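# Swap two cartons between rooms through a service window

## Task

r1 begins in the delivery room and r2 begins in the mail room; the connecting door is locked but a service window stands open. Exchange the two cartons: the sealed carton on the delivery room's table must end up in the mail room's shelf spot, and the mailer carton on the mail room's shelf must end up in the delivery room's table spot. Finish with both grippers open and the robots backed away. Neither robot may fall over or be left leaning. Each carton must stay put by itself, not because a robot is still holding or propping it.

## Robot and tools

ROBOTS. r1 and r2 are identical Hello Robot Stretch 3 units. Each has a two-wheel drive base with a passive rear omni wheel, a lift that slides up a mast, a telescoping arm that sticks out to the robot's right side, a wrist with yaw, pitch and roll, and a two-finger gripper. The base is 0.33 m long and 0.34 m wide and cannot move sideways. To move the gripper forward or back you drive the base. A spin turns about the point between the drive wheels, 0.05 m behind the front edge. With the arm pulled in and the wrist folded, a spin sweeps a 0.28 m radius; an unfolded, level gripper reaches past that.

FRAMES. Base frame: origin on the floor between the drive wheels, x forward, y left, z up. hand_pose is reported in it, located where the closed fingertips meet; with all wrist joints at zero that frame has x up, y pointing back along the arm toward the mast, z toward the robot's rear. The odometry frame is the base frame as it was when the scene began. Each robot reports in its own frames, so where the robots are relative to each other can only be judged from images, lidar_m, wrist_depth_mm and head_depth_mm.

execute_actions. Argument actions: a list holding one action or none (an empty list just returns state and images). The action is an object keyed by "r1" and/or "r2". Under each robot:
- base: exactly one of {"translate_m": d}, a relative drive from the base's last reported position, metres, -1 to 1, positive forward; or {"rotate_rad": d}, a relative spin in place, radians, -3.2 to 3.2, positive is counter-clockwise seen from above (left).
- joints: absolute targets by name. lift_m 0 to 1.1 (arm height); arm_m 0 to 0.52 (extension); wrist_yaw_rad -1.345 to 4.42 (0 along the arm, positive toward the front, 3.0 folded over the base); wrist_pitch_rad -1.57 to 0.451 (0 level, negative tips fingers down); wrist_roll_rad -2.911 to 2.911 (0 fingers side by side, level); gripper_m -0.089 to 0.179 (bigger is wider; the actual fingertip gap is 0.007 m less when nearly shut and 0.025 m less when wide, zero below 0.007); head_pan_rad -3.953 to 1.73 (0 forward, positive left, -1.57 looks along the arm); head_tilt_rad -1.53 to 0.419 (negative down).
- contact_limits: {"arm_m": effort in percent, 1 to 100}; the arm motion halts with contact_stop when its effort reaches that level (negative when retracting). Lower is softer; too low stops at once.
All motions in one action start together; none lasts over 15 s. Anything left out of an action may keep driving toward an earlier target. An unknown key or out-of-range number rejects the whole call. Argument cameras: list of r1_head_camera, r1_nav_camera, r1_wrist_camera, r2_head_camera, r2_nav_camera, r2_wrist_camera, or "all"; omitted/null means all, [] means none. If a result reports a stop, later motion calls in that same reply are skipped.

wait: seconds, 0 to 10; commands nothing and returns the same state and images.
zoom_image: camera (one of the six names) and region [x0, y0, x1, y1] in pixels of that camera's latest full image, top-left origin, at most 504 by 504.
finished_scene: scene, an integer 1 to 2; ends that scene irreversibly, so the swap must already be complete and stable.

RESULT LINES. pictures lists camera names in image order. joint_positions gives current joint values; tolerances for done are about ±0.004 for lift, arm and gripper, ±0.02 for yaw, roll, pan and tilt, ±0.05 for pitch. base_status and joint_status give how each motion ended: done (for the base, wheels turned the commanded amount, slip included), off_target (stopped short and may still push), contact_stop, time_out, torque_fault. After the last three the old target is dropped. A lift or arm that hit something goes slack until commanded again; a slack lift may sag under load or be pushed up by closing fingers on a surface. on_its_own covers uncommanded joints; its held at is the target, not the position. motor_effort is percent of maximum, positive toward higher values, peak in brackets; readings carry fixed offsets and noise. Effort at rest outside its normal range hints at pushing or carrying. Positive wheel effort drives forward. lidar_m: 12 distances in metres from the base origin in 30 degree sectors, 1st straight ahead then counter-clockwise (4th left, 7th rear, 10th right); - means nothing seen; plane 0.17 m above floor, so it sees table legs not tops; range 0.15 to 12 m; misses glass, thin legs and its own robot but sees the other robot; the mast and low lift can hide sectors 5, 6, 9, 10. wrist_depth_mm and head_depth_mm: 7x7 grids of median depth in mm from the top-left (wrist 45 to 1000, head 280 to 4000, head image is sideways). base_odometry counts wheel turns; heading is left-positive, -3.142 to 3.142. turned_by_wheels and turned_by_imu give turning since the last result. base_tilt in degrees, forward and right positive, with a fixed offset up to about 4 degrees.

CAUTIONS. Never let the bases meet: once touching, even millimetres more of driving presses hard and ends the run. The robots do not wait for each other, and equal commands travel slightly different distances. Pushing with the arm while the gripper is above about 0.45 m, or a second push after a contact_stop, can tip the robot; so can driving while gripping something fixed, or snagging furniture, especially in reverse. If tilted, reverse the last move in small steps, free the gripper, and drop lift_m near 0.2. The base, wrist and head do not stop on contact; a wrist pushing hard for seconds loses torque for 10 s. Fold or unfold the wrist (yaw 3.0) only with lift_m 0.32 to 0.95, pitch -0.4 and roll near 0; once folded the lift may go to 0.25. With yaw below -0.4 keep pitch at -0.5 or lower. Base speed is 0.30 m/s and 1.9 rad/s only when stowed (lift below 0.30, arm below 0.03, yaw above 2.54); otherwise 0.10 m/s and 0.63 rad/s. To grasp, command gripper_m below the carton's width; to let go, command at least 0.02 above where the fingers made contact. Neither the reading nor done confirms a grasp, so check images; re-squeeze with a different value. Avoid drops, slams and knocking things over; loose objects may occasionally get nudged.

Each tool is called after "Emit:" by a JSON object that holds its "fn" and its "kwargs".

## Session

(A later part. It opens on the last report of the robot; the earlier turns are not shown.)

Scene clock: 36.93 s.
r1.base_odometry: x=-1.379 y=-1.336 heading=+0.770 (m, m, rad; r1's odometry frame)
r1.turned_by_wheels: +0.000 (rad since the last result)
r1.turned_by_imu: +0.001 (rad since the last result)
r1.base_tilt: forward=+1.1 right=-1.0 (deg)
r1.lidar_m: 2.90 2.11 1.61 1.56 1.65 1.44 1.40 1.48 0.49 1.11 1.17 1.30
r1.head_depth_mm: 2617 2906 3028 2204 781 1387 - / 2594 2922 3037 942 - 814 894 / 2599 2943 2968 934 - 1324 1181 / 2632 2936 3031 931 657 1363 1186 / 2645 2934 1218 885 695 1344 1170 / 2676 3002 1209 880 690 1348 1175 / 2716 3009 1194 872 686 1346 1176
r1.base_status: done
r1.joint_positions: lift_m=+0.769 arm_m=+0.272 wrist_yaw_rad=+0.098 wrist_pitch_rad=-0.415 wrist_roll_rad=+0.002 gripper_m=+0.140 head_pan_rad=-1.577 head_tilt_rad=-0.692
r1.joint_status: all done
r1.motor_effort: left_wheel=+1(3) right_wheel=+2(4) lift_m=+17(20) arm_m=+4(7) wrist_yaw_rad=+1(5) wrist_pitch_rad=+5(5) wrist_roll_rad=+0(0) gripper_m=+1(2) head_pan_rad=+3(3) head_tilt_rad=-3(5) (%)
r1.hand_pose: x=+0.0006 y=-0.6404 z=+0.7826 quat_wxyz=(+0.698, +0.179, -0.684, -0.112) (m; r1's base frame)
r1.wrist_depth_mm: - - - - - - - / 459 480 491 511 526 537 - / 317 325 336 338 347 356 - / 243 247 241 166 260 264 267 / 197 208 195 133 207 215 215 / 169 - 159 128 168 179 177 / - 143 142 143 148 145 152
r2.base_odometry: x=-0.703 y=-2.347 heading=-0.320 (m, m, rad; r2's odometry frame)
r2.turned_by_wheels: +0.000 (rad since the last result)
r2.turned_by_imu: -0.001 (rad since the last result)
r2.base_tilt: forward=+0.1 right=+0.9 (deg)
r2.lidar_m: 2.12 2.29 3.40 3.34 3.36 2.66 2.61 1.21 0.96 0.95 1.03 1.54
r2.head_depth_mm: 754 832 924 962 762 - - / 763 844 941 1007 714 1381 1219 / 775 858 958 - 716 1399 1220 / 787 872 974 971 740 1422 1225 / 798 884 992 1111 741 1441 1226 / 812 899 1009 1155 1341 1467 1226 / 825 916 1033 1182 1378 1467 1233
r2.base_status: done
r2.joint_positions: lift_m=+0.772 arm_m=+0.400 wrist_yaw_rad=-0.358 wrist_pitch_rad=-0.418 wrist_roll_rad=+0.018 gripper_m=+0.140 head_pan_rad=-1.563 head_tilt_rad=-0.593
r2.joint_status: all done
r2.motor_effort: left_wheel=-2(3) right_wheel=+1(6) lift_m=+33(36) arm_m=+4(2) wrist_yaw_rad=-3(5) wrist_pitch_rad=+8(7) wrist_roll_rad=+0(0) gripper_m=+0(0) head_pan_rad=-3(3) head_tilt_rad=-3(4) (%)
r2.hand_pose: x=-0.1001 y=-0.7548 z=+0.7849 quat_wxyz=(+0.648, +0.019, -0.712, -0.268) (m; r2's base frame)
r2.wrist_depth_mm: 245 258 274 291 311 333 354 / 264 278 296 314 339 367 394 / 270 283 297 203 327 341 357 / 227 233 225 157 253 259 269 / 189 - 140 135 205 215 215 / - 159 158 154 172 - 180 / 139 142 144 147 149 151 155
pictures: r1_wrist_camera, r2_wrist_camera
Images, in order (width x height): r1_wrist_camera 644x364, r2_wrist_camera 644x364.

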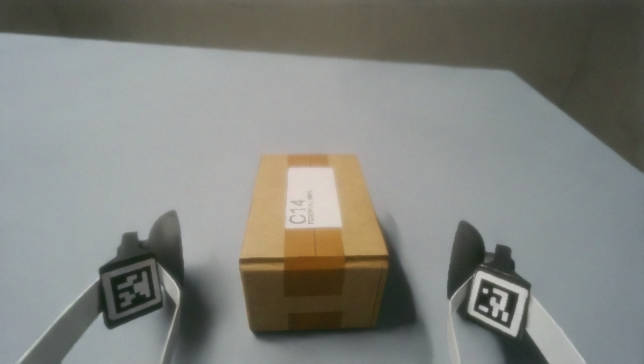

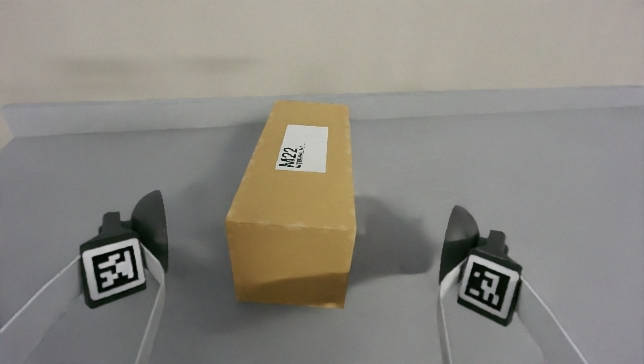

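Emit:
{"fn": "execute_actions", "kwargs": {"actions": [{"r1":{"joints":{"gripper_m":0.014}},"r2":{"joints":{"arm_m":0.413,"lift_m":0.774,"gripper_m":0.012}}}], "cameras": ["r1_wrist_camera","r2_wrist_camera"]}}

Emit:
{"fn": "execute_actions", "kwargs": {"actions": [{"r1":{"joints":{"lift_m":0.81}},"r2":{"joints":{"lift_m":0.815}}}], "cameras": ["r1_wrist_camera","r2_wrist_camera"]}}

Scene clock: 39.40 s.
r1.base_odometry: x=-1.379 y=-1.336 heading=+0.770 (m, m, rad; r1's odometry frame)
r1.turned_by_wheels: +0.000 (rad since the last result)
r1.turned_by_imu: +0.001 (rad since the last result)
r1.base_tilt: forward=+1.1 right=-1.0 (deg)
r1.lidar_m: 2.90 2.11 1.60 1.56 1.65 1.44 1.40 1.48 0.49 1.11 1.17 1.30
r1.head_depth_mm: 2619 2929 3087 2191 779 1381 - / 2643 2941 3051 940 - 811 899 / 2635 2933 3027 931 - 1329 1187 / 2673 2998 2954 931 656 1365 1184 / 2671 2956 1216 889 694 1346 1179 / 2676 2957 1208 882 688 1346 1179 / 2684 2997 1205 868 684 1340 1172
r1.base_status: not commanded
r1.joint_positions: lift_m=+0.769 arm_m=+0.272 wrist_yaw_rad=+0.099 wrist_pitch_rad=-0.415 wrist_roll_rad=+0.002 gripper_m=+0.015 head_pan_rad=-1.577 head_tilt_rad=-0.692
r1.joint_status: all done
r1.motor_effort: left_wheel=+1(1) right_wheel=+2(2) lift_m=+17(17) arm_m=+5(4) wrist_yaw_rad=+1(1) wrist_pitch_rad=+5(5) wrist_roll_rad=+0(0) gripper_m=-17(89) head_pan_rad=+4(3) head_tilt_rad=-4(3) (%)
r1.hand_pose: x=+0.0007 y=-0.6403 z=+0.7825 quat_wxyz=(+0.698, +0.180, -0.684, -0.112) (m; r1's base frame)
r1.wrist_depth_mm: - - - - - - - / 459 475 488 503 521 545 - / 316 324 331 342 346 355 - / 245 246 249 165 258 263 267 / 197 198 186 133 207 211 214 / 165 167 128 127 131 175 177 / 143 144 142 142 145 150 151
r2.base_odometry: x=-0.703 y=-2.347 heading=-0.320 (m, m, rad; r2's odometry frame)
r2.turned_by_wheels: +0.000 (rad since the last result)
r2.turned_by_imu: +0.000 (rad since the last result)
r2.base_tilt: forward=+0.0 right=+0.9 (deg)
r2.lidar_m: 2.12 2.29 3.39 3.33 3.37 2.66 2.61 1.22 0.96 0.95 1.03 1.54
r2.head_depth_mm: 752 831 925 963 761 - - / 766 844 939 1005 725 1374 1220 / 777 857 960 - 715 1402 1223 / 788 872 976 970 741 1422 1227 / 799 886 996 1113 741 1442 1222 / 811 900 1011 1158 1348 1474 1227 / 822 915 1031 1182 1380 1469 1235
r2.base_status: not commanded
r2.joint_positions: lift_m=+0.774 arm_m=+0.413 wrist_yaw_rad=-0.358 wrist_pitch_rad=-0.418 wrist_roll_rad=+0.018 gripper_m=+0.013 head_pan_rad=-1.563 head_tilt_rad=-0.593
r2.joint_status: all done
r2.motor_effort: left_wheel=-1(2) right_wheel=+1(1) lift_m=+43(46) arm_m=+4(8) wrist_yaw_rad=-3(2) wrist_pitch_rad=+7(8) wrist_roll_rad=+0(0) gripper_m=-19(92) head_pan_rad=-4(3) head_tilt_rad=-4(3) (%)
r2.hand_pose: x=-0.1001 y=-0.7678 z=+0.7865 quat_wxyz=(+0.648, +0.019, -0.712, -0.268) (m; r2's base frame)
r2.wrist_depth_mm: 235 246 261 277 296 317 342 / 253 265 283 303 326 351 382 / 265 276 291 206 331 343 359 / 228 234 239 157 256 264 272 / 190 194 127 129 215 212 218 / 162 163 143 133 170 179 182 / 142 144 146 146 150 155 156
pictures: r1_wrist_camera, r2_wrist_camera
Images, in order (width x height): r1_wrist_camera 644x364, r2_wrist_camera 644x364.

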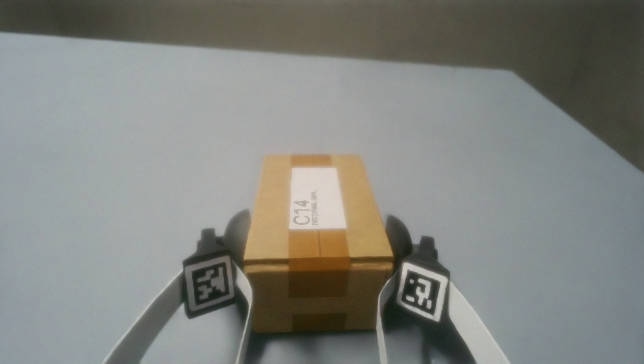

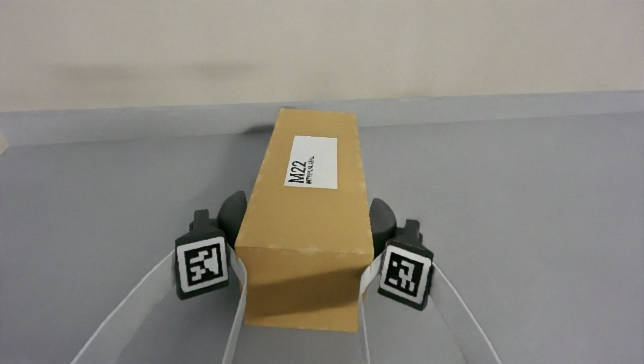

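Scene clock: 40.60 s.
r1.base_odometry: x=-1.379 y=-1.336 heading=+0.770 (m, m, rad; r1's odometry frame)
r1.turned_by_wheels: +0.000 (rad since the last result)
r1.turned_by_imu: +0.000 (rad since the last result)
r1.base_tilt: forward=+1.1 right=-1.0 (deg)
r1.lidar_m: 2.90 2.10 1.60 1.56 1.65 1.44 1.40 1.48 0.49 1.11 1.17 1.30
r1.head_depth_mm: 2633 2847 3058 2220 1722 - - / 2598 2912 3078 978 - 778 1063 / 2581 2979 2996 1015 659 1334 1184 / 2676 2953 3000 971 657 1353 1185 / 2641 2959 1226 886 695 1356 1177 / 2685 2981 1208 875 690 1340 1171 / 2722 2987 1194 875 688 1347 1170
r1.base_status: not commanded
r1.joint_positions: lift_m=+0.810 arm_m=+0.272 wrist_yaw_rad=+0.099 wrist_pitch_rad=-0.422 wrist_roll_rad=+0.002 gripper_m=+0.015 head_pan_rad=-1.577 head_tilt_rad=-0.692
r1.joint_status: all done
r1.motor_effort: left_wheel=+1(1) right_wheel=+2(2) lift_m=+24(27) arm_m=+4(4) wrist_yaw_rad=+1(1) wrist_pitch_rad=+8(8) wrist_roll_rad=+0(0) gripper_m=-17(17) head_pan_rad=+3(4) head_tilt_rad=-2(3) (%)
r1.hand_pose: x=+0.0006 y=-0.6395 z=+0.8216 quat_wxyz=(+0.697, +0.182, -0.684, -0.114) (m; r1's base frame)
r1.wrist_depth_mm: - - - - - - - / 568 587 610 635 - - - / 401 407 413 426 439 446 - / 307 310 315 166 330 334 - / 249 251 237 133 263 266 271 / 210 212 128 127 131 222 225 / 181 183 180 176 184 191 192
r2.base_odometry: x=-0.703 y=-2.347 heading=-0.320 (m, m, rad; r2's odometry frame)
r2.turned_by_wheels: +0.000 (rad since the last result)
r2.turned_by_imu: +0.000 (rad since the last result)
r2.base_tilt: forward=+0.0 right=+0.9 (deg)
r2.lidar_m: 2.11 2.28 3.38 3.32 3.36 2.67 2.60 1.22 0.96 0.95 1.03 1.54
r2.head_depth_mm: 753 829 925 974 - - 1185 / 763 842 935 - 725 1379 1218 / 775 857 950 - 739 1407 1225 / 788 871 976 973 740 1422 1225 / 799 885 993 1112 741 1448 1229 / 813 899 1013 1157 1346 1478 1227 / 822 915 1031 1181 1373 1471 1234
r2.base_status: not commanded
r2.joint_positions: lift_m=+0.815 arm_m=+0.413 wrist_yaw_rad=-0.358 wrist_pitch_rad=-0.429 wrist_roll_rad=+0.018 gripper_m=+0.013 head_pan_rad=-1.563 head_tilt_rad=-0.593
r2.joint_status: all done
r2.motor_effort: left_wheel=-1(1) right_wheel=+0(1) lift_m=+45(46) arm_m=+4(4) wrist_yaw_rad=-2(2) wrist_pitch_rad=+12(13) wrist_roll_rad=+0(0) gripper_m=-19(19) head_pan_rad=-4(4) head_tilt_rad=-3(3) (%)
r2.hand_pose: x=-0.0996 y=-0.7665 z=+0.8250 quat_wxyz=(+0.647, +0.023, -0.712, -0.272) (m; r2's base frame)
r2.wrist_depth_mm: 236 248 262 278 298 319 341 / 254 268 285 305 327 354 382 / 278 289 310 212 357 384 415 / 280 293 301 159 322 331 339 / 239 244 128 129 270 268 275 / 205 208 142 133 216 225 230 / 180 182 181 179 190 195 199
pictures: r1_wrist_camera, r2_wrist_camera
Images, in order (width x height): r1_wrist_camera 644x364, r2_wrist_camera 644x364.

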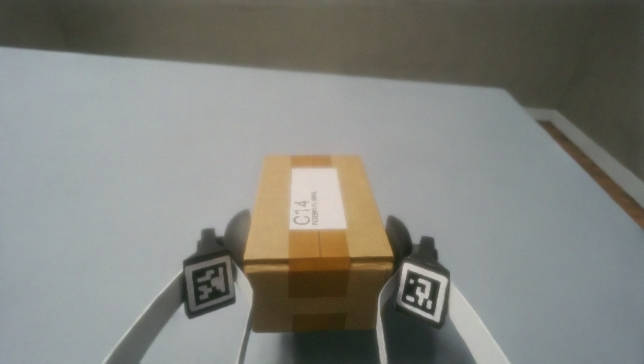

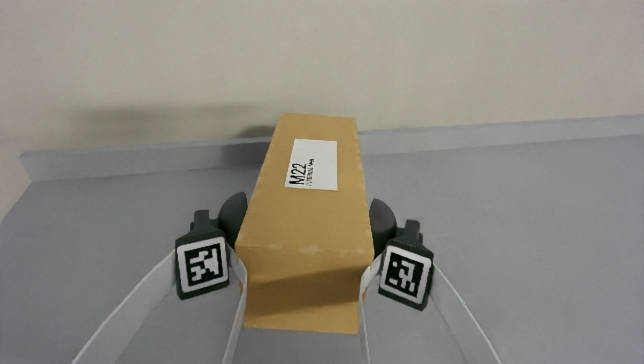

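Emit:
{"fn": "execute_actions", "kwargs": {"actions": [{"r1":{"base":{"rotate_rad":-0.13},"joints":{"arm_m":0.005,"wrist_yaw_rad":2.62,"head_pan_rad":-0.4,"head_tilt_rad":-0.8}},"r2":{"base":{"rotate_rad":1.69},"joints":{"arm_m":0.0,"wrist_yaw_rad":2.62,"head_pan_rad":0,"head_tilt_rad":-0.3}}}], "cameras": ["r2_head_camera"]}}

Emit:
{"fn": "execute_actions", "kwargs": {"actions": [{"r1":{"base":{"translate_m":0.74},"joints":{"lift_m":0.29}},"r2":{"base":{"translate_m":0.74},"joints":{"lift_m":0.29}}}], "cameras": ["r1_nav_camera","r2_head_camera","r2_wrist_camera"]}}

Scene clock: 47.07 s.
r1.base_odometry: x=-1.379 y=-1.336 heading=+0.640 (m, m, rad; r1's odometry frame)
r1.turned_by_wheels: -0.130 (rad since the last result)
r1.turned_by_imu: -0.127 (rad since the last result)
r1.base_tilt: forward=+1.1 right=-1.0 (deg)
r1.lidar_m: 2.90 2.41 1.66 1.56 1.60 1.49 1.40 1.43 0.49 0.50 1.14 1.31
r1.head_depth_mm: 3238 3406 1046 801 706 1347 1155 / 3043 1457 1029 818 1583 1321 1150 / 2871 1458 1023 1805 1560 1318 1144 / 2746 2920 1111 1912 1547 1316 1148 / 2580 2880 2175 1787 1559 1302 1140 / 2484 2746 2410 1885 1563 1302 1134 / 2443 2660 2420 1873 1540 1292 1127
r1.base_status: done
r1.joint_positions: lift_m=+0.810 arm_m=+0.005 wrist_yaw_rad=+2.618 wrist_pitch_rad=-0.422 wrist_roll_rad=+0.002 gripper_m=+0.015 head_pan_rad=-0.407 head_tilt_rad=-0.790
r1.joint_status: all done
r1.motor_effort: left_wheel=+2(5) right_wheel=-2(8) lift_m=+25(24) arm_m=-5(5) wrist_yaw_rad=+2(3) wrist_pitch_rad=+8(8) wrist_roll_rad=+0(0) gripper_m=-17(16) head_pan_rad=+3(44) head_tilt_rad=-4(12) (%)
r1.hand_pose: x=+0.0907 y=+0.0436 z=+0.8216 quat_wxyz=(+0.322, +0.707, -0.036, +0.629) (m; r1's base frame)
r1.wrist_depth_mm: - - - - - - - / - - - - - - - / - - - - - - - / - - - 166 - - - / - - - 133 - - - / - - 128 127 131 - - / - 969 899 899 930 940 -
r2.base_odometry: x=-0.703 y=-2.347 heading=+1.370 (m, m, rad; r2's odometry frame)
r2.turned_by_wheels: +1.690 (rad since the last result)
r2.turned_by_imu: +1.698 (rad since the last result)
r2.base_tilt: forward=+0.0 right=+0.8 (deg)
r2.lidar_m: 3.34 3.09 2.64 2.02 1.13 0.95 0.95 1.08 1.82 2.12 2.41 3.33
r2.head_depth_mm: 2841 2980 3160 3336 2677 1910 1498 / 2903 3029 3268 3450 2694 1928 1494 / 2936 - - 3491 2706 1931 1491 / 3044 3287 3523 3580 2697 1928 1493 / 3141 3329 3520 3731 2708 1927 1500 / 3239 3381 3625 3820 2714 1933 1500 / 3322 3514 3767 3891 2704 1938 1497
r2.base_status: done
r2.joint_positions: lift_m=+0.815 arm_m=+0.000 wrist_yaw_rad=+2.617 wrist_pitch_rad=-0.429 wrist_roll_rad=+0.018 gripper_m=+0.013 head_pan_rad=-0.007 head_tilt_rad=-0.310
r2.joint_status: all done
r2.motor_effort: left_wheel=-2(7) right_wheel=+2(10) lift_m=+44(45) arm_m=-4(12) wrist_yaw_rad=+2(3) wrist_pitch_rad=+12(12) wrist_roll_rad=+0(0) gripper_m=-18(19) head_pan_rad=+3(47) head_tilt_rad=+3(16) (%)
r2.hand_pose: x=+0.0904 y=+0.0477 z=+0.8250 quat_wxyz=(+0.325, +0.712, -0.036, +0.622) (m; r2's base frame)
r2.wrist_depth_mm: - - - - - - - / - - - - - - - / - - - 212 - - - / - - - 160 - - - / - - 128 129 - - - / - - 141 133 - - - / - 922 936 923 992 - -
pictures: r2_head_camera (sideways: a quarter turn clockwise sets it upright)
Images, in order (width x height): r2_head_camera 896x504.

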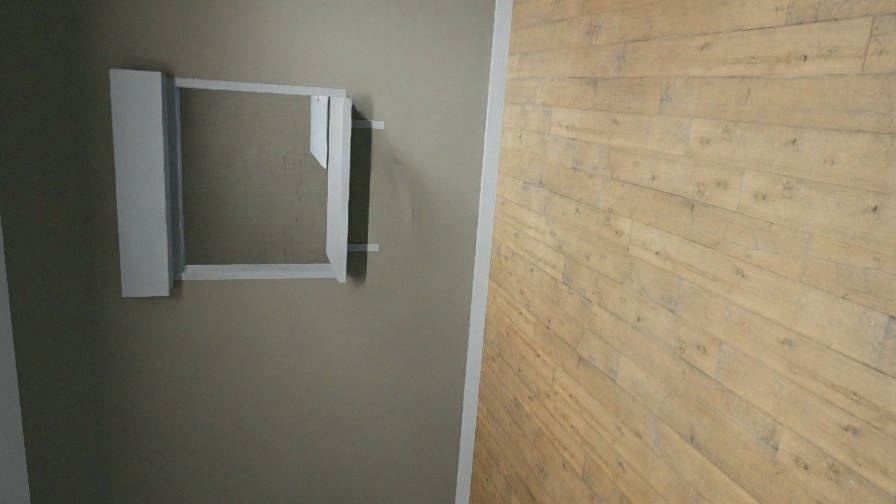

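Scene clock: 54.53 s.
r1.base_odometry: x=-0.785 y=-0.894 heading=+0.640 (m, m, rad; r1's odometry frame)
r1.turned_by_wheels: +0.000 (rad since the last result)
r1.turned_by_imu: +0.003 (rad since the last result)
r1.base_tilt: forward=+1.0 right=-1.1 (deg)
r1.lidar_m: 2.17 2.18 1.72 1.62 1.66 2.14 2.14 0.99 1.12 1.05 1.08 0.63
r1.head_depth_mm: 2416 2832 2510 799 651 1311 1148 / 2277 2631 2459 797 1462 1328 1146 / 2178 2463 2493 1810 1017 1263 1146 / 2113 2349 2493 1896 1556 1309 1137 / 2038 2196 2345 1916 1548 1313 1140 / 1911 2112 2297 1877 1554 1302 1131 / 1774 1975 2212 1856 1530 1298 1129
r1.base_status: done
r1.joint_positions: lift_m=+0.290 arm_m=+0.005 wrist_yaw_rad=+2.619 wrist_pitch_rad=-0.422 wrist_roll_rad=+0.002 gripper_m=+0.015 head_pan_rad=-0.407 head_tilt_rad=-0.791
r1.joint_status: all done
r1.motor_effort: left_wheel=+2(9) right_wheel=-1(8) lift_m=+17(20) arm_m=-5(6) wrist_yaw_rad=+1(2) wrist_pitch_rad=+8(8) wrist_roll_rad=+0(0) gripper_m=-17(17) head_pan_rad=+3(4) head_tilt_rad=-3(3) (%)
r1.hand_pose: x=+0.0905 y=+0.0436 z=+0.3018 quat_wxyz=(+0.322, +0.707, -0.036, +0.629) (m; r1's base frame)
r1.wrist_depth_mm: - - - - - - - / - - - - - - - / 909 941 945 - - - - / 706 732 715 166 750 762 778 / 575 586 542 133 607 611 615 / 498 496 128 127 131 508 522 / - - 417 409 425 442 444
r2.base_odometry: x=-0.556 y=-1.622 heading=+1.370 (m, m, rad; r2's odometry frame)
r2.turned_by_wheels: +0.000 (rad since the last result)
r2.turned_by_imu: +0.000 (rad since the last result)
r2.base_tilt: forward=+0.1 right=+0.8 (deg)
r2.lidar_m: 2.63 2.90 2.47 2.46 1.96 1.67 1.67 1.90 2.29 2.28 2.58 2.64
r2.head_depth_mm: 2152 2330 2473 2605 2651 1915 1497 / 2207 - - 2654 2718 1925 1503 / 2261 - - 2755 2722 1930 1500 / 2327 - - 2840 2697 1940 1504 / 2420 2612 2744 2943 2717 1944 1498 / 2506 2660 2840 3026 2721 1928 1496 / 2591 2771 2942 3139 2693 1944 1499
r2.base_status: done
r2.joint_positions: lift_m=+0.290 arm_m=+0.000 wrist_yaw_rad=+2.617 wrist_pitch_rad=-0.430 wrist_roll_rad=+0.018 gripper_m=+0.013 head_pan_rad=-0.007 head_tilt_rad=-0.309
r2.joint_status: all done
r2.motor_effort: left_wheel=-2(6) right_wheel=+1(8) lift_m=+35(38) arm_m=-4(4) wrist_yaw_rad=+1(1) wrist_pitch_rad=+13(13) wrist_roll_rad=+0(0) gripper_m=-18(19) head_pan_rad=+4(3) head_tilt_rad=+3(3) (%)
r2.hand_pose: x=+0.0903 y=+0.0476 z=+0.3000 quat_wxyz=(+0.325, +0.712, -0.036, +0.622) (m; r2's base frame)
r2.wrist_depth_mm: - - - - - - - / - - - - - - - / 837 840 882 211 940 979 - / 654 673 683 160 741 758 789 / 551 566 127 129 609 612 630 / 482 493 138 133 494 515 529 / - - 420 412 442 447 458
pictures: r1_nav_camera (sideways: a quarter turn counterclockwise sets it upright), r2_head_camera (sideways: a quarter turn clockwise sets it upright), r2_wrist_camera
Images, in order (width x height): r1_nav_camera 672x504, r2_head_camera 896x504, r2_wrist_camera 644x364.

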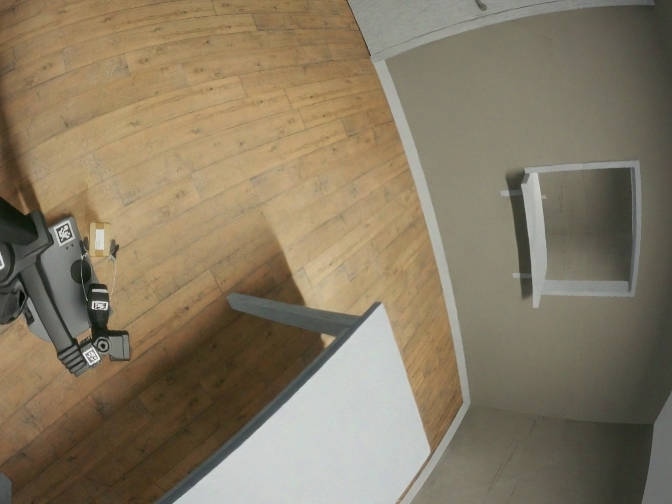

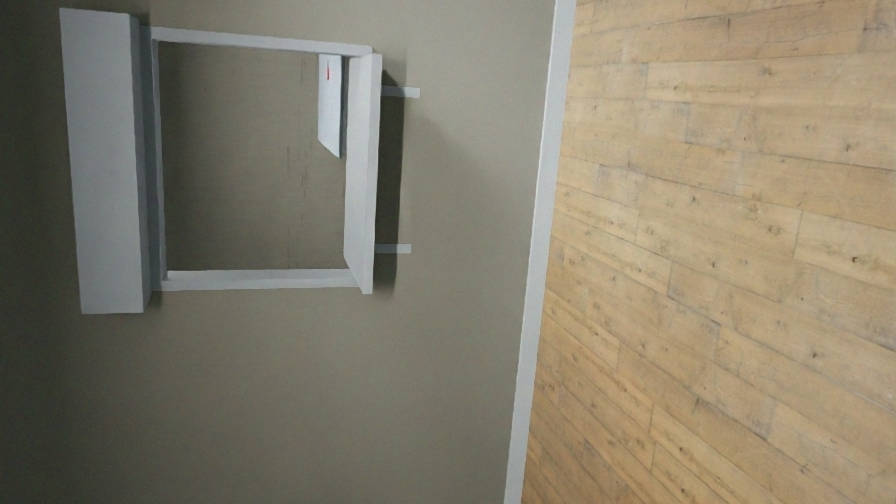

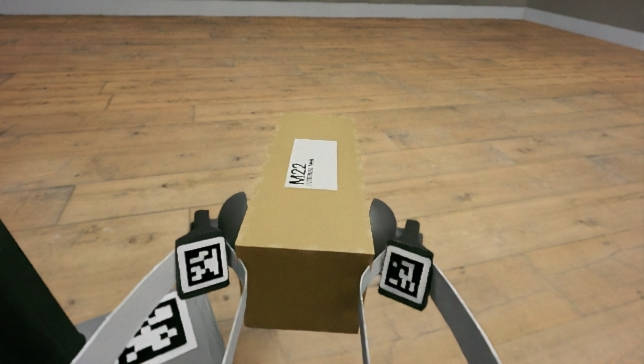

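Emit:
{"fn": "execute_actions", "kwargs": {"actions": [{"r1":{"base":{"translate_m":1.0}},"r2":{"base":{"translate_m":1.0}}}], "cameras": []}}

Emit:
{"fn": "execute_actions", "kwargs": {"actions": [{"r1":{"base":{"rotate_rad":2.21}},"r2":{"base":{"translate_m":0.25}}}], "cameras": []}}

Emit:
{"fn": "execute_actions", "kwargs": {"actions": [{"r1":{"base":{"translate_m":-0.78}},"r2":{"base":{"translate_m":0.77}}}], "cameras": []}}

Emit:
{"fn": "execute_actions", "kwargs": {"actions": [{"r1":{"base":{"rotate_rad":-0.56},"joints":{"lift_m":0.945,"head_pan_rad":-1.57,"head_tilt_rad":-0.6}},"r2":{"base":{"rotate_rad":1.33},"joints":{"lift_m":0.945,"head_pan_rad":-1.57,"head_tilt_rad":-0.7}}}], "cameras": ["r1_nav_camera","r2_nav_camera"]}}

Scene clock: 62.27 s.
r1.base_odometry: x=+0.017 y=-0.297 heading=+0.640 (m, m, rad; r1's odometry frame)
r1.turned_by_wheels: +0.000 (rad since the last result)
r1.turned_by_imu: +0.004 (rad since the last result)
r1.base_tilt: forward=+1.1 right=-1.0 (deg)
r1.lidar_m: 1.17 1.19 1.52 1.69 1.73 2.25 1.94 0.59 1.09 3.04 1.79 1.24
r1.head_depth_mm: 3455 1360 1771 1959 1572 1329 1161 / - 1310 1655 1872 1577 1327 1152 / - 1222 1529 1799 1561 1319 1145 / - 1195 1427 1699 1560 1327 1137 / 1060 1181 1356 1572 1553 1310 1129 / 990 1117 1272 1469 1530 1301 1129 / 947 1058 1190 1380 1509 1305 1126
r1.base_status: done
r1.joint_positions: lift_m=+0.290 arm_m=+0.005 wrist_yaw_rad=+2.619 wrist_pitch_rad=-0.422 wrist_roll_rad=+0.002 gripper_m=+0.015 head_pan_rad=-0.407 head_tilt_rad=-0.791
r1.joint_status: not commanded
r1.motor_effort: left_wheel=+2(8) right_wheel=-1(8) lift_m=+17(17) arm_m=-5(5) wrist_yaw_rad=+1(2) wrist_pitch_rad=+8(9) wrist_roll_rad=+0(0) gripper_m=-17(16) head_pan_rad=+3(3) head_tilt_rad=-4(3) (%)
r1.hand_pose: x=+0.0905 y=+0.0436 z=+0.3018 quat_wxyz=(+0.322, +0.707, -0.036, +0.629) (m; r1's base frame)
r1.wrist_depth_mm: - - - - - - 810 / - - - - - - 848 / 903 927 962 - - - 856 / 717 712 722 166 744 765 792 / 581 589 543 133 612 616 623 / 503 493 129 127 131 511 505 / - - 411 410 422 445 440
r2.base_odometry: x=-0.356 y=-0.643 heading=+1.369 (m, m, rad; r2's odometry frame)
r2.turned_by_wheels: +0.000 (rad since the last result)
r2.turned_by_imu: +0.000 (rad since the last result)
r2.base_tilt: forward=+0.1 right=+0.8 (deg)
r2.lidar_m: 1.67 1.90 2.23 2.23 2.55 2.64 2.63 2.97 2.49 2.50 1.96 1.67
r2.head_depth_mm: 1363 - - 1648 1716 1790 1492 / 1352 - - 1689 1772 1850 1491 / 1358 - - 1728 1829 1893 1499 / 1353 - - 1775 1875 1924 1496 / 1354 1627 1709 1824 1957 1931 1495 / 1565 1662 1764 1888 2030 1929 1496 / 1614 1711 1832 1946 2092 1942 1489
r2.base_status: done
r2.joint_positions: lift_m=+0.290 arm_m=+0.000 wrist_yaw_rad=+2.618 wrist_pitch_rad=-0.430 wrist_roll_rad=+0.018 gripper_m=+0.013 head_pan_rad=-0.007 head_tilt_rad=-0.309
r2.joint_status: not commanded
r2.motor_effort: left_wheel=-2(6) right_wheel=+1(7) lift_m=+34(35) arm_m=-4(4) wrist_yaw_rad=+2(1) wrist_pitch_rad=+13(13) wrist_roll_rad=+0(0) gripper_m=-20(20) head_pan_rad=+4(4) head_tilt_rad=+3(3) (%)
r2.hand_pose: x=+0.0902 y=+0.0476 z=+0.3000 quat_wxyz=(+0.325, +0.712, -0.036, +0.622) (m; r2's base frame)
r2.wrist_depth_mm: - - - - - - - / - - - - - - - / 820 846 889 211 943 986 - / 660 674 693 160 728 748 771 / 556 564 127 129 627 616 637 / 483 489 137 133 500 516 528 / - - 418 408 437 449 458
pictures: none
No camera images: the call's "cameras" was empty. Leave "cameras" out to get every camera's image.

Scene clock: 64.97 s.
r1.base_odometry: x=+0.017 y=-0.297 heading=+2.850 (m, m, rad; r1's odometry frame)
r1.turned_by_wheels: +2.210 (rad since the last result)
r1.turned_by_imu: +2.183 (rad since the last result)
r1.base_tilt: forward=+1.1 right=-1.0 (deg)
r1.lidar_m: 1.78 2.53 1.93 0.59 1.26 3.06 1.58 1.20 1.16 1.23 1.71 1.69
r1.head_depth_mm: 1369 1544 1743 1908 1597 1333 1151 / 1399 1575 1784 1940 1565 1336 1155 / 1422 1598 1837 1917 1571 1320 1139 / 1437 1630 1880 1911 1550 1318 1149 / 1472 1662 1914 1894 1553 1315 1139 / 1487 1694 1964 1879 1533 1313 1128 / 1525 1724 1992 1877 1536 1297 1124
r1.base_status: done
r1.joint_positions: lift_m=+0.290 arm_m=+0.005 wrist_yaw_rad=+2.619 wrist_pitch_rad=-0.422 wrist_roll_rad=+0.002 gripper_m=+0.015 head_pan_rad=-0.407 head_tilt_rad=-0.791
r1.joint_status: not commanded
r1.motor_effort: left_wheel=+0(4) right_wheel=+3(15) lift_m=+17(17) arm_m=-4(6) wrist_yaw_rad=+1(1) wrist_pitch_rad=+8(8) wrist_roll_rad=+0(0) gripper_m=-17(17) head_pan_rad=+3(3) head_tilt_rad=-4(3) (%)
r1.hand_pose: x=+0.0905 y=+0.0436 z=+0.3018 quat_wxyz=(+0.322, +0.707, -0.036, +0.629) (m; r1's base frame)
r1.wrist_depth_mm: - - - - - - - / - - - - - - - / 895 641 977 - - - - / 707 667 730 167 758 788 787 / 580 590 546 133 600 615 626 / 501 492 128 127 131 516 516 / - - 414 410 425 442 442
r2.base_odometry: x=-0.306 y=-0.398 heading=+1.369 (m, m, rad; r2's odometry frame)
r2.turned_by_wheels: +0.000 (rad since the last result)
r2.turned_by_imu: +0.000 (rad since the last result)
r2.base_tilt: forward=+0.0 right=+0.9 (deg)
r2.lidar_m: 1.43 1.63 2.18 2.17 2.47 2.88 2.87 3.04 2.56 2.55 1.68 1.43
r2.head_depth_mm: 1218 - - 1394 1443 1553 1488 / 1221 - - 1446 1503 1606 1491 / 1218 - - 1494 1547 1661 1498 / 1251 - - 1543 1605 1709 1499 / 1286 1384 1469 1545 1665 1757 1501 / 1334 1414 1503 1602 1717 1805 1492 / 1370 1456 1549 1659 1787 1842 1490
r2.base_status: done
r2.joint_positions: lift_m=+0.290 arm_m=+0.000 wrist_yaw_rad=+2.618 wrist_pitch_rad=-0.430 wrist_roll_rad=+0.018 gripper_m=+0.013 head_pan_rad=-0.007 head_tilt_rad=-0.308
r2.joint_status: not commanded
r2.motor_effort: left_wheel=-2(6) right_wheel=+1(9) lift_m=+35(34) arm_m=-4(4) wrist_yaw_rad=+1(1) wrist_pitch_rad=+13(13) wrist_roll_rad=+0(0) gripper_m=-20(20) head_pan_rad=+5(4) head_tilt_rad=+3(3) (%)
r2.hand_pose: x=+0.0902 y=+0.0476 z=+0.3000 quat_wxyz=(+0.325, +0.712, -0.036, +0.622) (m; r2's base frame)
r2.wrist_depth_mm: - - - - - - - / - - - - - - - / 825 862 894 212 936 972 - / 654 681 689 160 724 761 778 / 550 561 128 129 621 613 623 / 483 494 138 133 493 520 523 / - - 418 411 437 447 454
pictures: none
No camera images: the call's "cameras" was empty. Leave "cameras" out to get every camera's image.

Scene clock: 69.37 s.
r1.base_odometry: x=+0.764 y=-0.522 heading=+2.850 (m, m, rad; r1's odometry frame)
r1.turned_by_wheels: +0.000 (rad since the last result)
r1.turned_by_imu: +0.000 (rad since the last result)
r1.base_tilt: forward=+1.1 right=-1.0 (deg)
r1.lidar_m: 2.48 0.95 1.07 0.96 2.46 2.40 1.01 0.76 0.74 0.78 1.10 2.35
r1.head_depth_mm: 1898 2164 2375 1923 1574 1333 1153 / 1955 2177 2362 1930 1583 1320 1146 / 1991 2248 2396 1917 1571 1319 1141 / 2007 2248 2439 1896 1566 1323 1139 / 2038 2304 2429 1908 1534 1311 1136 / 2100 2332 2419 1867 1533 1307 1129 / 2100 2425 2393 1859 1533 1301 1125
r1.base_status: done
r1.joint_positions: lift_m=+0.290 arm_m=+0.005 wrist_yaw_rad=+2.619 wrist_pitch_rad=-0.422 wrist_roll_rad=+0.002 gripper_m=+0.015 head_pan_rad=-0.407 head_tilt_rad=-0.791
r1.joint_status: not commanded
r1.motor_effort: left_wheel=+1(6) right_wheel=+2(6) lift_m=+17(17) arm_m=-5(4) wrist_yaw_rad=+1(1) wrist_pitch_rad=+8(8) wrist_roll_rad=+0(0) gripper_m=-16(17) head_pan_rad=+3(3) head_tilt_rad=-3(4) (%)
r1.hand_pose: x=+0.0905 y=+0.0436 z=+0.3018 quat_wxyz=(+0.322, +0.707, -0.036, +0.629) (m; r1's base frame)
r1.wrist_depth_mm: - - - - - - - / - - - - - - - / 910 921 960 - 938 - - / 715 713 720 166 756 747 786 / 567 582 544 134 606 613 625 / 501 483 128 127 131 506 510 / - - 409 405 428 443 447
r2.base_odometry: x=-0.151 y=+0.357 heading=+1.369 (m, m, rad; r2's odometry frame)
r2.turned_by_wheels: +0.000 (rad since the last result)
r2.turned_by_imu: +0.000 (rad since the last result)
r2.base_tilt: forward=+0.0 right=+0.9 (deg)
r2.lidar_m: 0.68 0.78 1.32 2.00 2.27 3.62 3.61 3.24 2.74 1.44 0.80 0.68
r2.head_depth_mm: 3894 - - 3795 834 596 495 / 3915 - - - 834 597 512 / 3893 - - - 836 596 809 / 3886 - - - 839 598 842 / 3564 - - 3838 815 598 876 / 621 651 690 731 774 598 915 / 625 663 706 756 811 855 953
r2.base_status: done
r2.joint_positions: lift_m=+0.290 arm_m=+0.000 wrist_yaw_rad=+2.618 wrist_pitch_rad=-0.430 wrist_roll_rad=+0.018 gripper_m=+0.013 head_pan_rad=-0.007 head_tilt_rad=-0.308
r2.joint_status: not commanded
r2.motor_effort: left_wheel=-2(6) right_wheel=+1(8) lift_m=+34(35) arm_m=-4(4) wrist_yaw_rad=+2(1) wrist_pitch_rad=+13(13) wrist_roll_rad=+0(0) gripper_m=-18(19) head_pan_rad=+4(3) head_tilt_rad=+3(2) (%)
r2.hand_pose: x=+0.0902 y=+0.0476 z=+0.3000 quat_wxyz=(+0.325, +0.712, -0.036, +0.622) (m; r2's base frame)
r2.wrist_depth_mm: - - - - - 738 563 / - - - - - 757 577 / 834 843 877 212 936 761 588 / 663 683 692 159 729 720 591 / 551 563 127 129 621 608 581 / 486 492 138 133 493 518 526 / - - 419 412 436 449 451
pictures: none
No camera images: the call's "cameras" was empty. Leave "cameras" out to get every camera's image.

Scene clock: 76.17 s.
r1.base_odometry: x=+0.764 y=-0.522 heading=+2.290 (m, m, rad; r1's odometry frame)
r1.turned_by_wheels: -0.560 (rad since the last result)
r1.turned_by_imu: -0.554 (rad since the last result)
r1.base_tilt: forward=+1.1 right=-1.0 (deg)
r1.lidar_m: 2.36 2.45 0.95 1.23 0.96 2.48 2.40 1.05 0.77 0.74 0.77 1.06
r1.head_depth_mm: - - 3769 773 619 - - / - - 1610 770 642 - - / - - 3728 766 641 - - / - - 3614 758 922 - - / - - 3619 753 927 - 1159 / - 780 802 747 924 1054 1201 / 592 657 729 818 931 1088 1187
r1.base_status: done
r1.joint_positions: lift_m=+0.945 arm_m=+0.005 wrist_yaw_rad=+2.619 wrist_pitch_rad=-0.423 wrist_roll_rad=+0.002 gripper_m=+0.015 head_pan_rad=-1.563 head_tilt_rad=-0.606
r1.joint_status: all done
r1.motor_effort: left_wheel=+2(7) right_wheel=-1(9) lift_m=+24(25) arm_m=-4(5) wrist_yaw_rad=+2(1) wrist_pitch_rad=+8(8) wrist_roll_rad=+0(0) gripper_m=-16(17) head_pan_rad=-3(45) head_tilt_rad=+1(12) (%)
r1.hand_pose: x=+0.0905 y=+0.0436 z=+0.9564 quat_wxyz=(+0.322, +0.707, -0.036, +0.629) (m; r1's base frame)
r1.wrist_depth_mm: - - - - - - - / - - - - - - - / 772 879 - - - - - / - - - 166 - - - / 950 - - 133 - - - / - - 128 127 131 - - / - - - - - - -
r2.base_odometry: x=-0.151 y=+0.357 heading=+2.699 (m, m, rad; r2's odometry frame)
r2.turned_by_wheels: +1.330 (rad since the last result)
r2.turned_by_imu: +1.335 (rad since the last result)
r2.base_tilt: forward=+0.0 right=+0.8 (deg)
r2.lidar_m: 1.99 2.07 2.81 3.58 3.73 2.85 2.74 0.97 0.71 0.68 0.71 0.96
r2.head_depth_mm: 1310 3386 819 635 - - 1153 / 1425 3403 820 616 928 - 1142 / 3043 3643 825 618 758 - - / - 3937 830 619 - - - / - - 833 622 952 1284 1171 / - - 837 623 995 1248 1177 / - - 803 626 999 1254 1176
r2.base_status: done
r2.joint_positions: lift_m=+0.945 arm_m=+0.000 wrist_yaw_rad=+2.618 wrist_pitch_rad=-0.431 wrist_roll_rad=+0.018 gripper_m=+0.013 head_pan_rad=-1.563 head_tilt_rad=-0.692
r2.joint_status: all done
r2.motor_effort: left_wheel=-2(8) right_wheel=+1(10) lift_m=+45(48) arm_m=-4(4) wrist_yaw_rad=+2(1) wrist_pitch_rad=+13(13) wrist_roll_rad=+0(0) gripper_m=-19(19) head_pan_rad=-4(48) head_tilt_rad=-4(20) (%)
r2.hand_pose: x=+0.0902 y=+0.0475 z=+0.9546 quat_wxyz=(+0.325, +0.712, -0.036, +0.622) (m; r2's base frame)
r2.wrist_depth_mm: - - - - - - - / - - - - - - - / - - - 211 - - - / - - - 160 - - - / - - 127 130 - - - / - - 142 133 - - - / - - - - - - -
pictures: r1_nav_camera (sideways: a quarter turn counterclockwise sets it upright), r2_nav_camera (sideways: a quarter turn counterclockwise sets it upright)
Images, in order (width x height): r1_nav_camera 672x504, r2_nav_camera 672x504.

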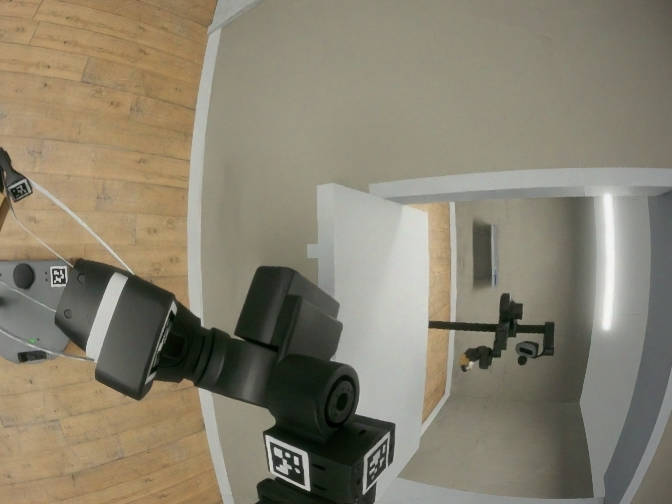

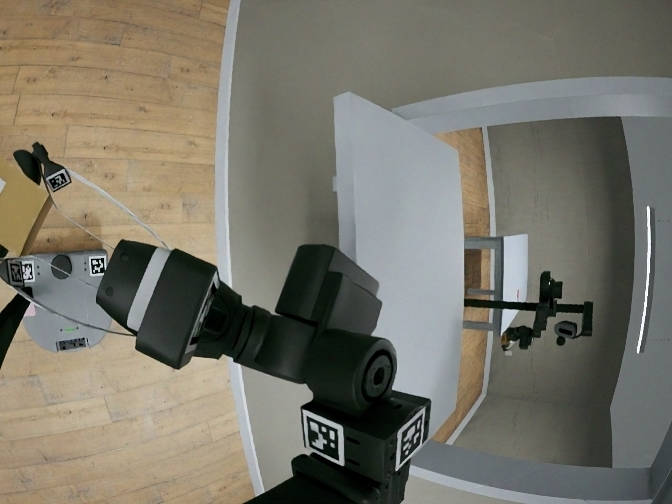

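Emit:
{"fn": "execute_actions", "kwargs": {"actions": [{"r1":{"base":{"translate_m":-0.05},"joints":{"lift_m":0.955,"wrist_yaw_rad":0,"arm_m":0.40}},"r2":{"joints":{"lift_m":0.955,"wrist_yaw_rad":0.1,"arm_m":0.37}}}], "cameras": ["r1_wrist_camera","r2_wrist_camera"]}}

Scene clock: 82.60 s.
r1.base_odometry: x=+0.797 y=-0.559 heading=+2.290 (m, m, rad; r1's odometry frame)
r1.turned_by_wheels: +0.000 (rad since the last result)
r1.turned_by_imu: +0.002 (rad since the last result)
r1.base_tilt: forward=+1.1 right=-1.0 (deg)
r1.lidar_m: 2.41 2.50 0.96 1.05 0.95 2.43 2.35 1.05 0.77 0.74 0.77 1.06
r1.head_depth_mm: - 926 912 - 647 1061 1195 / - 1531 - 753 643 1062 1200 / - - - 759 639 1059 1206 / - - - 756 915 1067 1197 / - - 3680 751 924 1070 1197 / - - 3608 745 930 1070 1195 / 652 671 728 777 931 1077 1192
r1.base_status: done
r1.joint_positions: lift_m=+0.955 arm_m=+0.400 wrist_yaw_rad=+0.001 wrist_pitch_rad=-0.423 wrist_roll_rad=+0.002 gripper_m=+0.015 head_pan_rad=-1.563 head_tilt_rad=-0.606
r1.joint_status: all done
r1.motor_effort: left_wheel=+2(4) right_wheel=-1(9) lift_m=+24(26) arm_m=+4(8) wrist_yaw_rad=-1(6) wrist_pitch_rad=+9(8) wrist_roll_rad=+0(0) gripper_m=-17(17) head_pan_rad=-3(4) head_tilt_rad=+2(1) (%)
r1.hand_pose: x=-0.0213 y=-0.7685 z=+0.9664 quat_wxyz=(+0.691, +0.149, -0.692, -0.148) (m; r1's base frame)
r1.wrist_depth_mm: - - - - - - 349 / - - - - - - - / - 453 430 437 451 461 - / 334 323 322 167 338 342 348 / 257 261 245 133 272 275 280 / 217 220 129 127 131 230 231 / 187 190 187 182 191 198 200
r2.base_odometry: x=-0.151 y=+0.357 heading=+2.699 (m, m, rad; r2's odometry frame)
r2.turned_by_wheels: +0.000 (rad since the last result)
r2.turned_by_imu: -0.001 (rad since the last result)
r2.base_tilt: forward=+0.0 right=+0.8 (deg)
r2.lidar_m: 2.00 2.07 2.81 3.61 3.75 2.85 2.74 0.98 0.71 0.68 0.70 0.96
r2.head_depth_mm: 881 2198 - 612 980 1211 1163 / 1475 - 784 614 983 1223 1165 / 3027 - 750 617 987 1225 1169 / - - 758 620 990 1235 1173 / - - 832 621 992 1236 1175 / - - 837 624 997 1241 1178 / - - 800 627 1000 1251 1176
r2.base_status: not commanded
r2.joint_positions: lift_m=+0.955 arm_m=+0.370 wrist_yaw_rad=+0.102 wrist_pitch_rad=-0.431 wrist_roll_rad=+0.018 gripper_m=+0.013 head_pan_rad=-1.563 head_tilt_rad=-0.692
r2.joint_status: all done
r2.motor_effort: left_wheel=-2(2) right_wheel=+2(1) lift_m=+45(49) arm_m=+5(2) wrist_yaw_rad=-2(7) wrist_pitch_rad=+13(13) wrist_roll_rad=+0(0) gripper_m=-19(19) head_pan_rad=-5(4) head_tilt_rad=-4(3) (%)
r2.hand_pose: x=+0.0012 y=-0.7362 z=+0.9646 quat_wxyz=(+0.692, +0.185, -0.688, -0.118) (m; r2's base frame)
r2.wrist_depth_mm: - - - - - - - / - - - - - - - / 387 373 385 211 413 435 - / 290 297 304 159 321 334 343 / 241 247 128 130 272 269 276 / 207 209 141 133 218 227 233 / 181 184 183 180 193 197 200
pictures: r1_wrist_camera, r2_wrist_camera
Images, in order (width x height): r1_wrist_camera 644x364, r2_wrist_camera 644x364.

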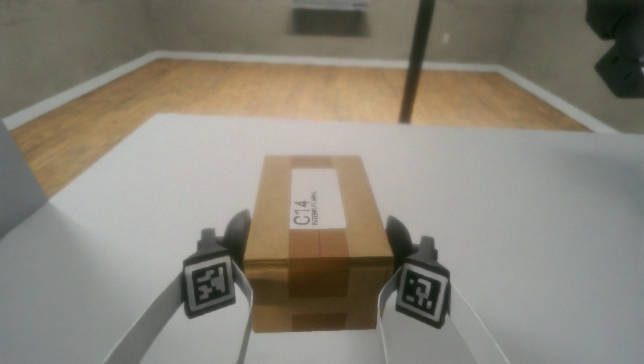

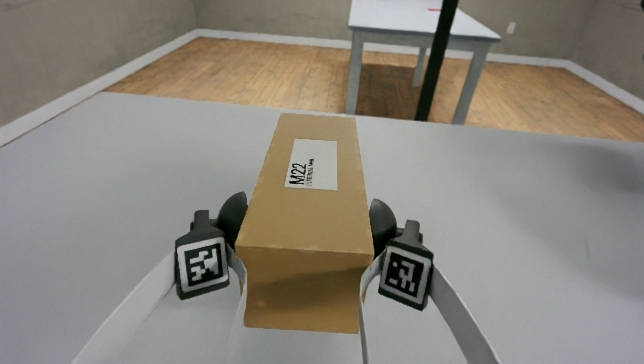

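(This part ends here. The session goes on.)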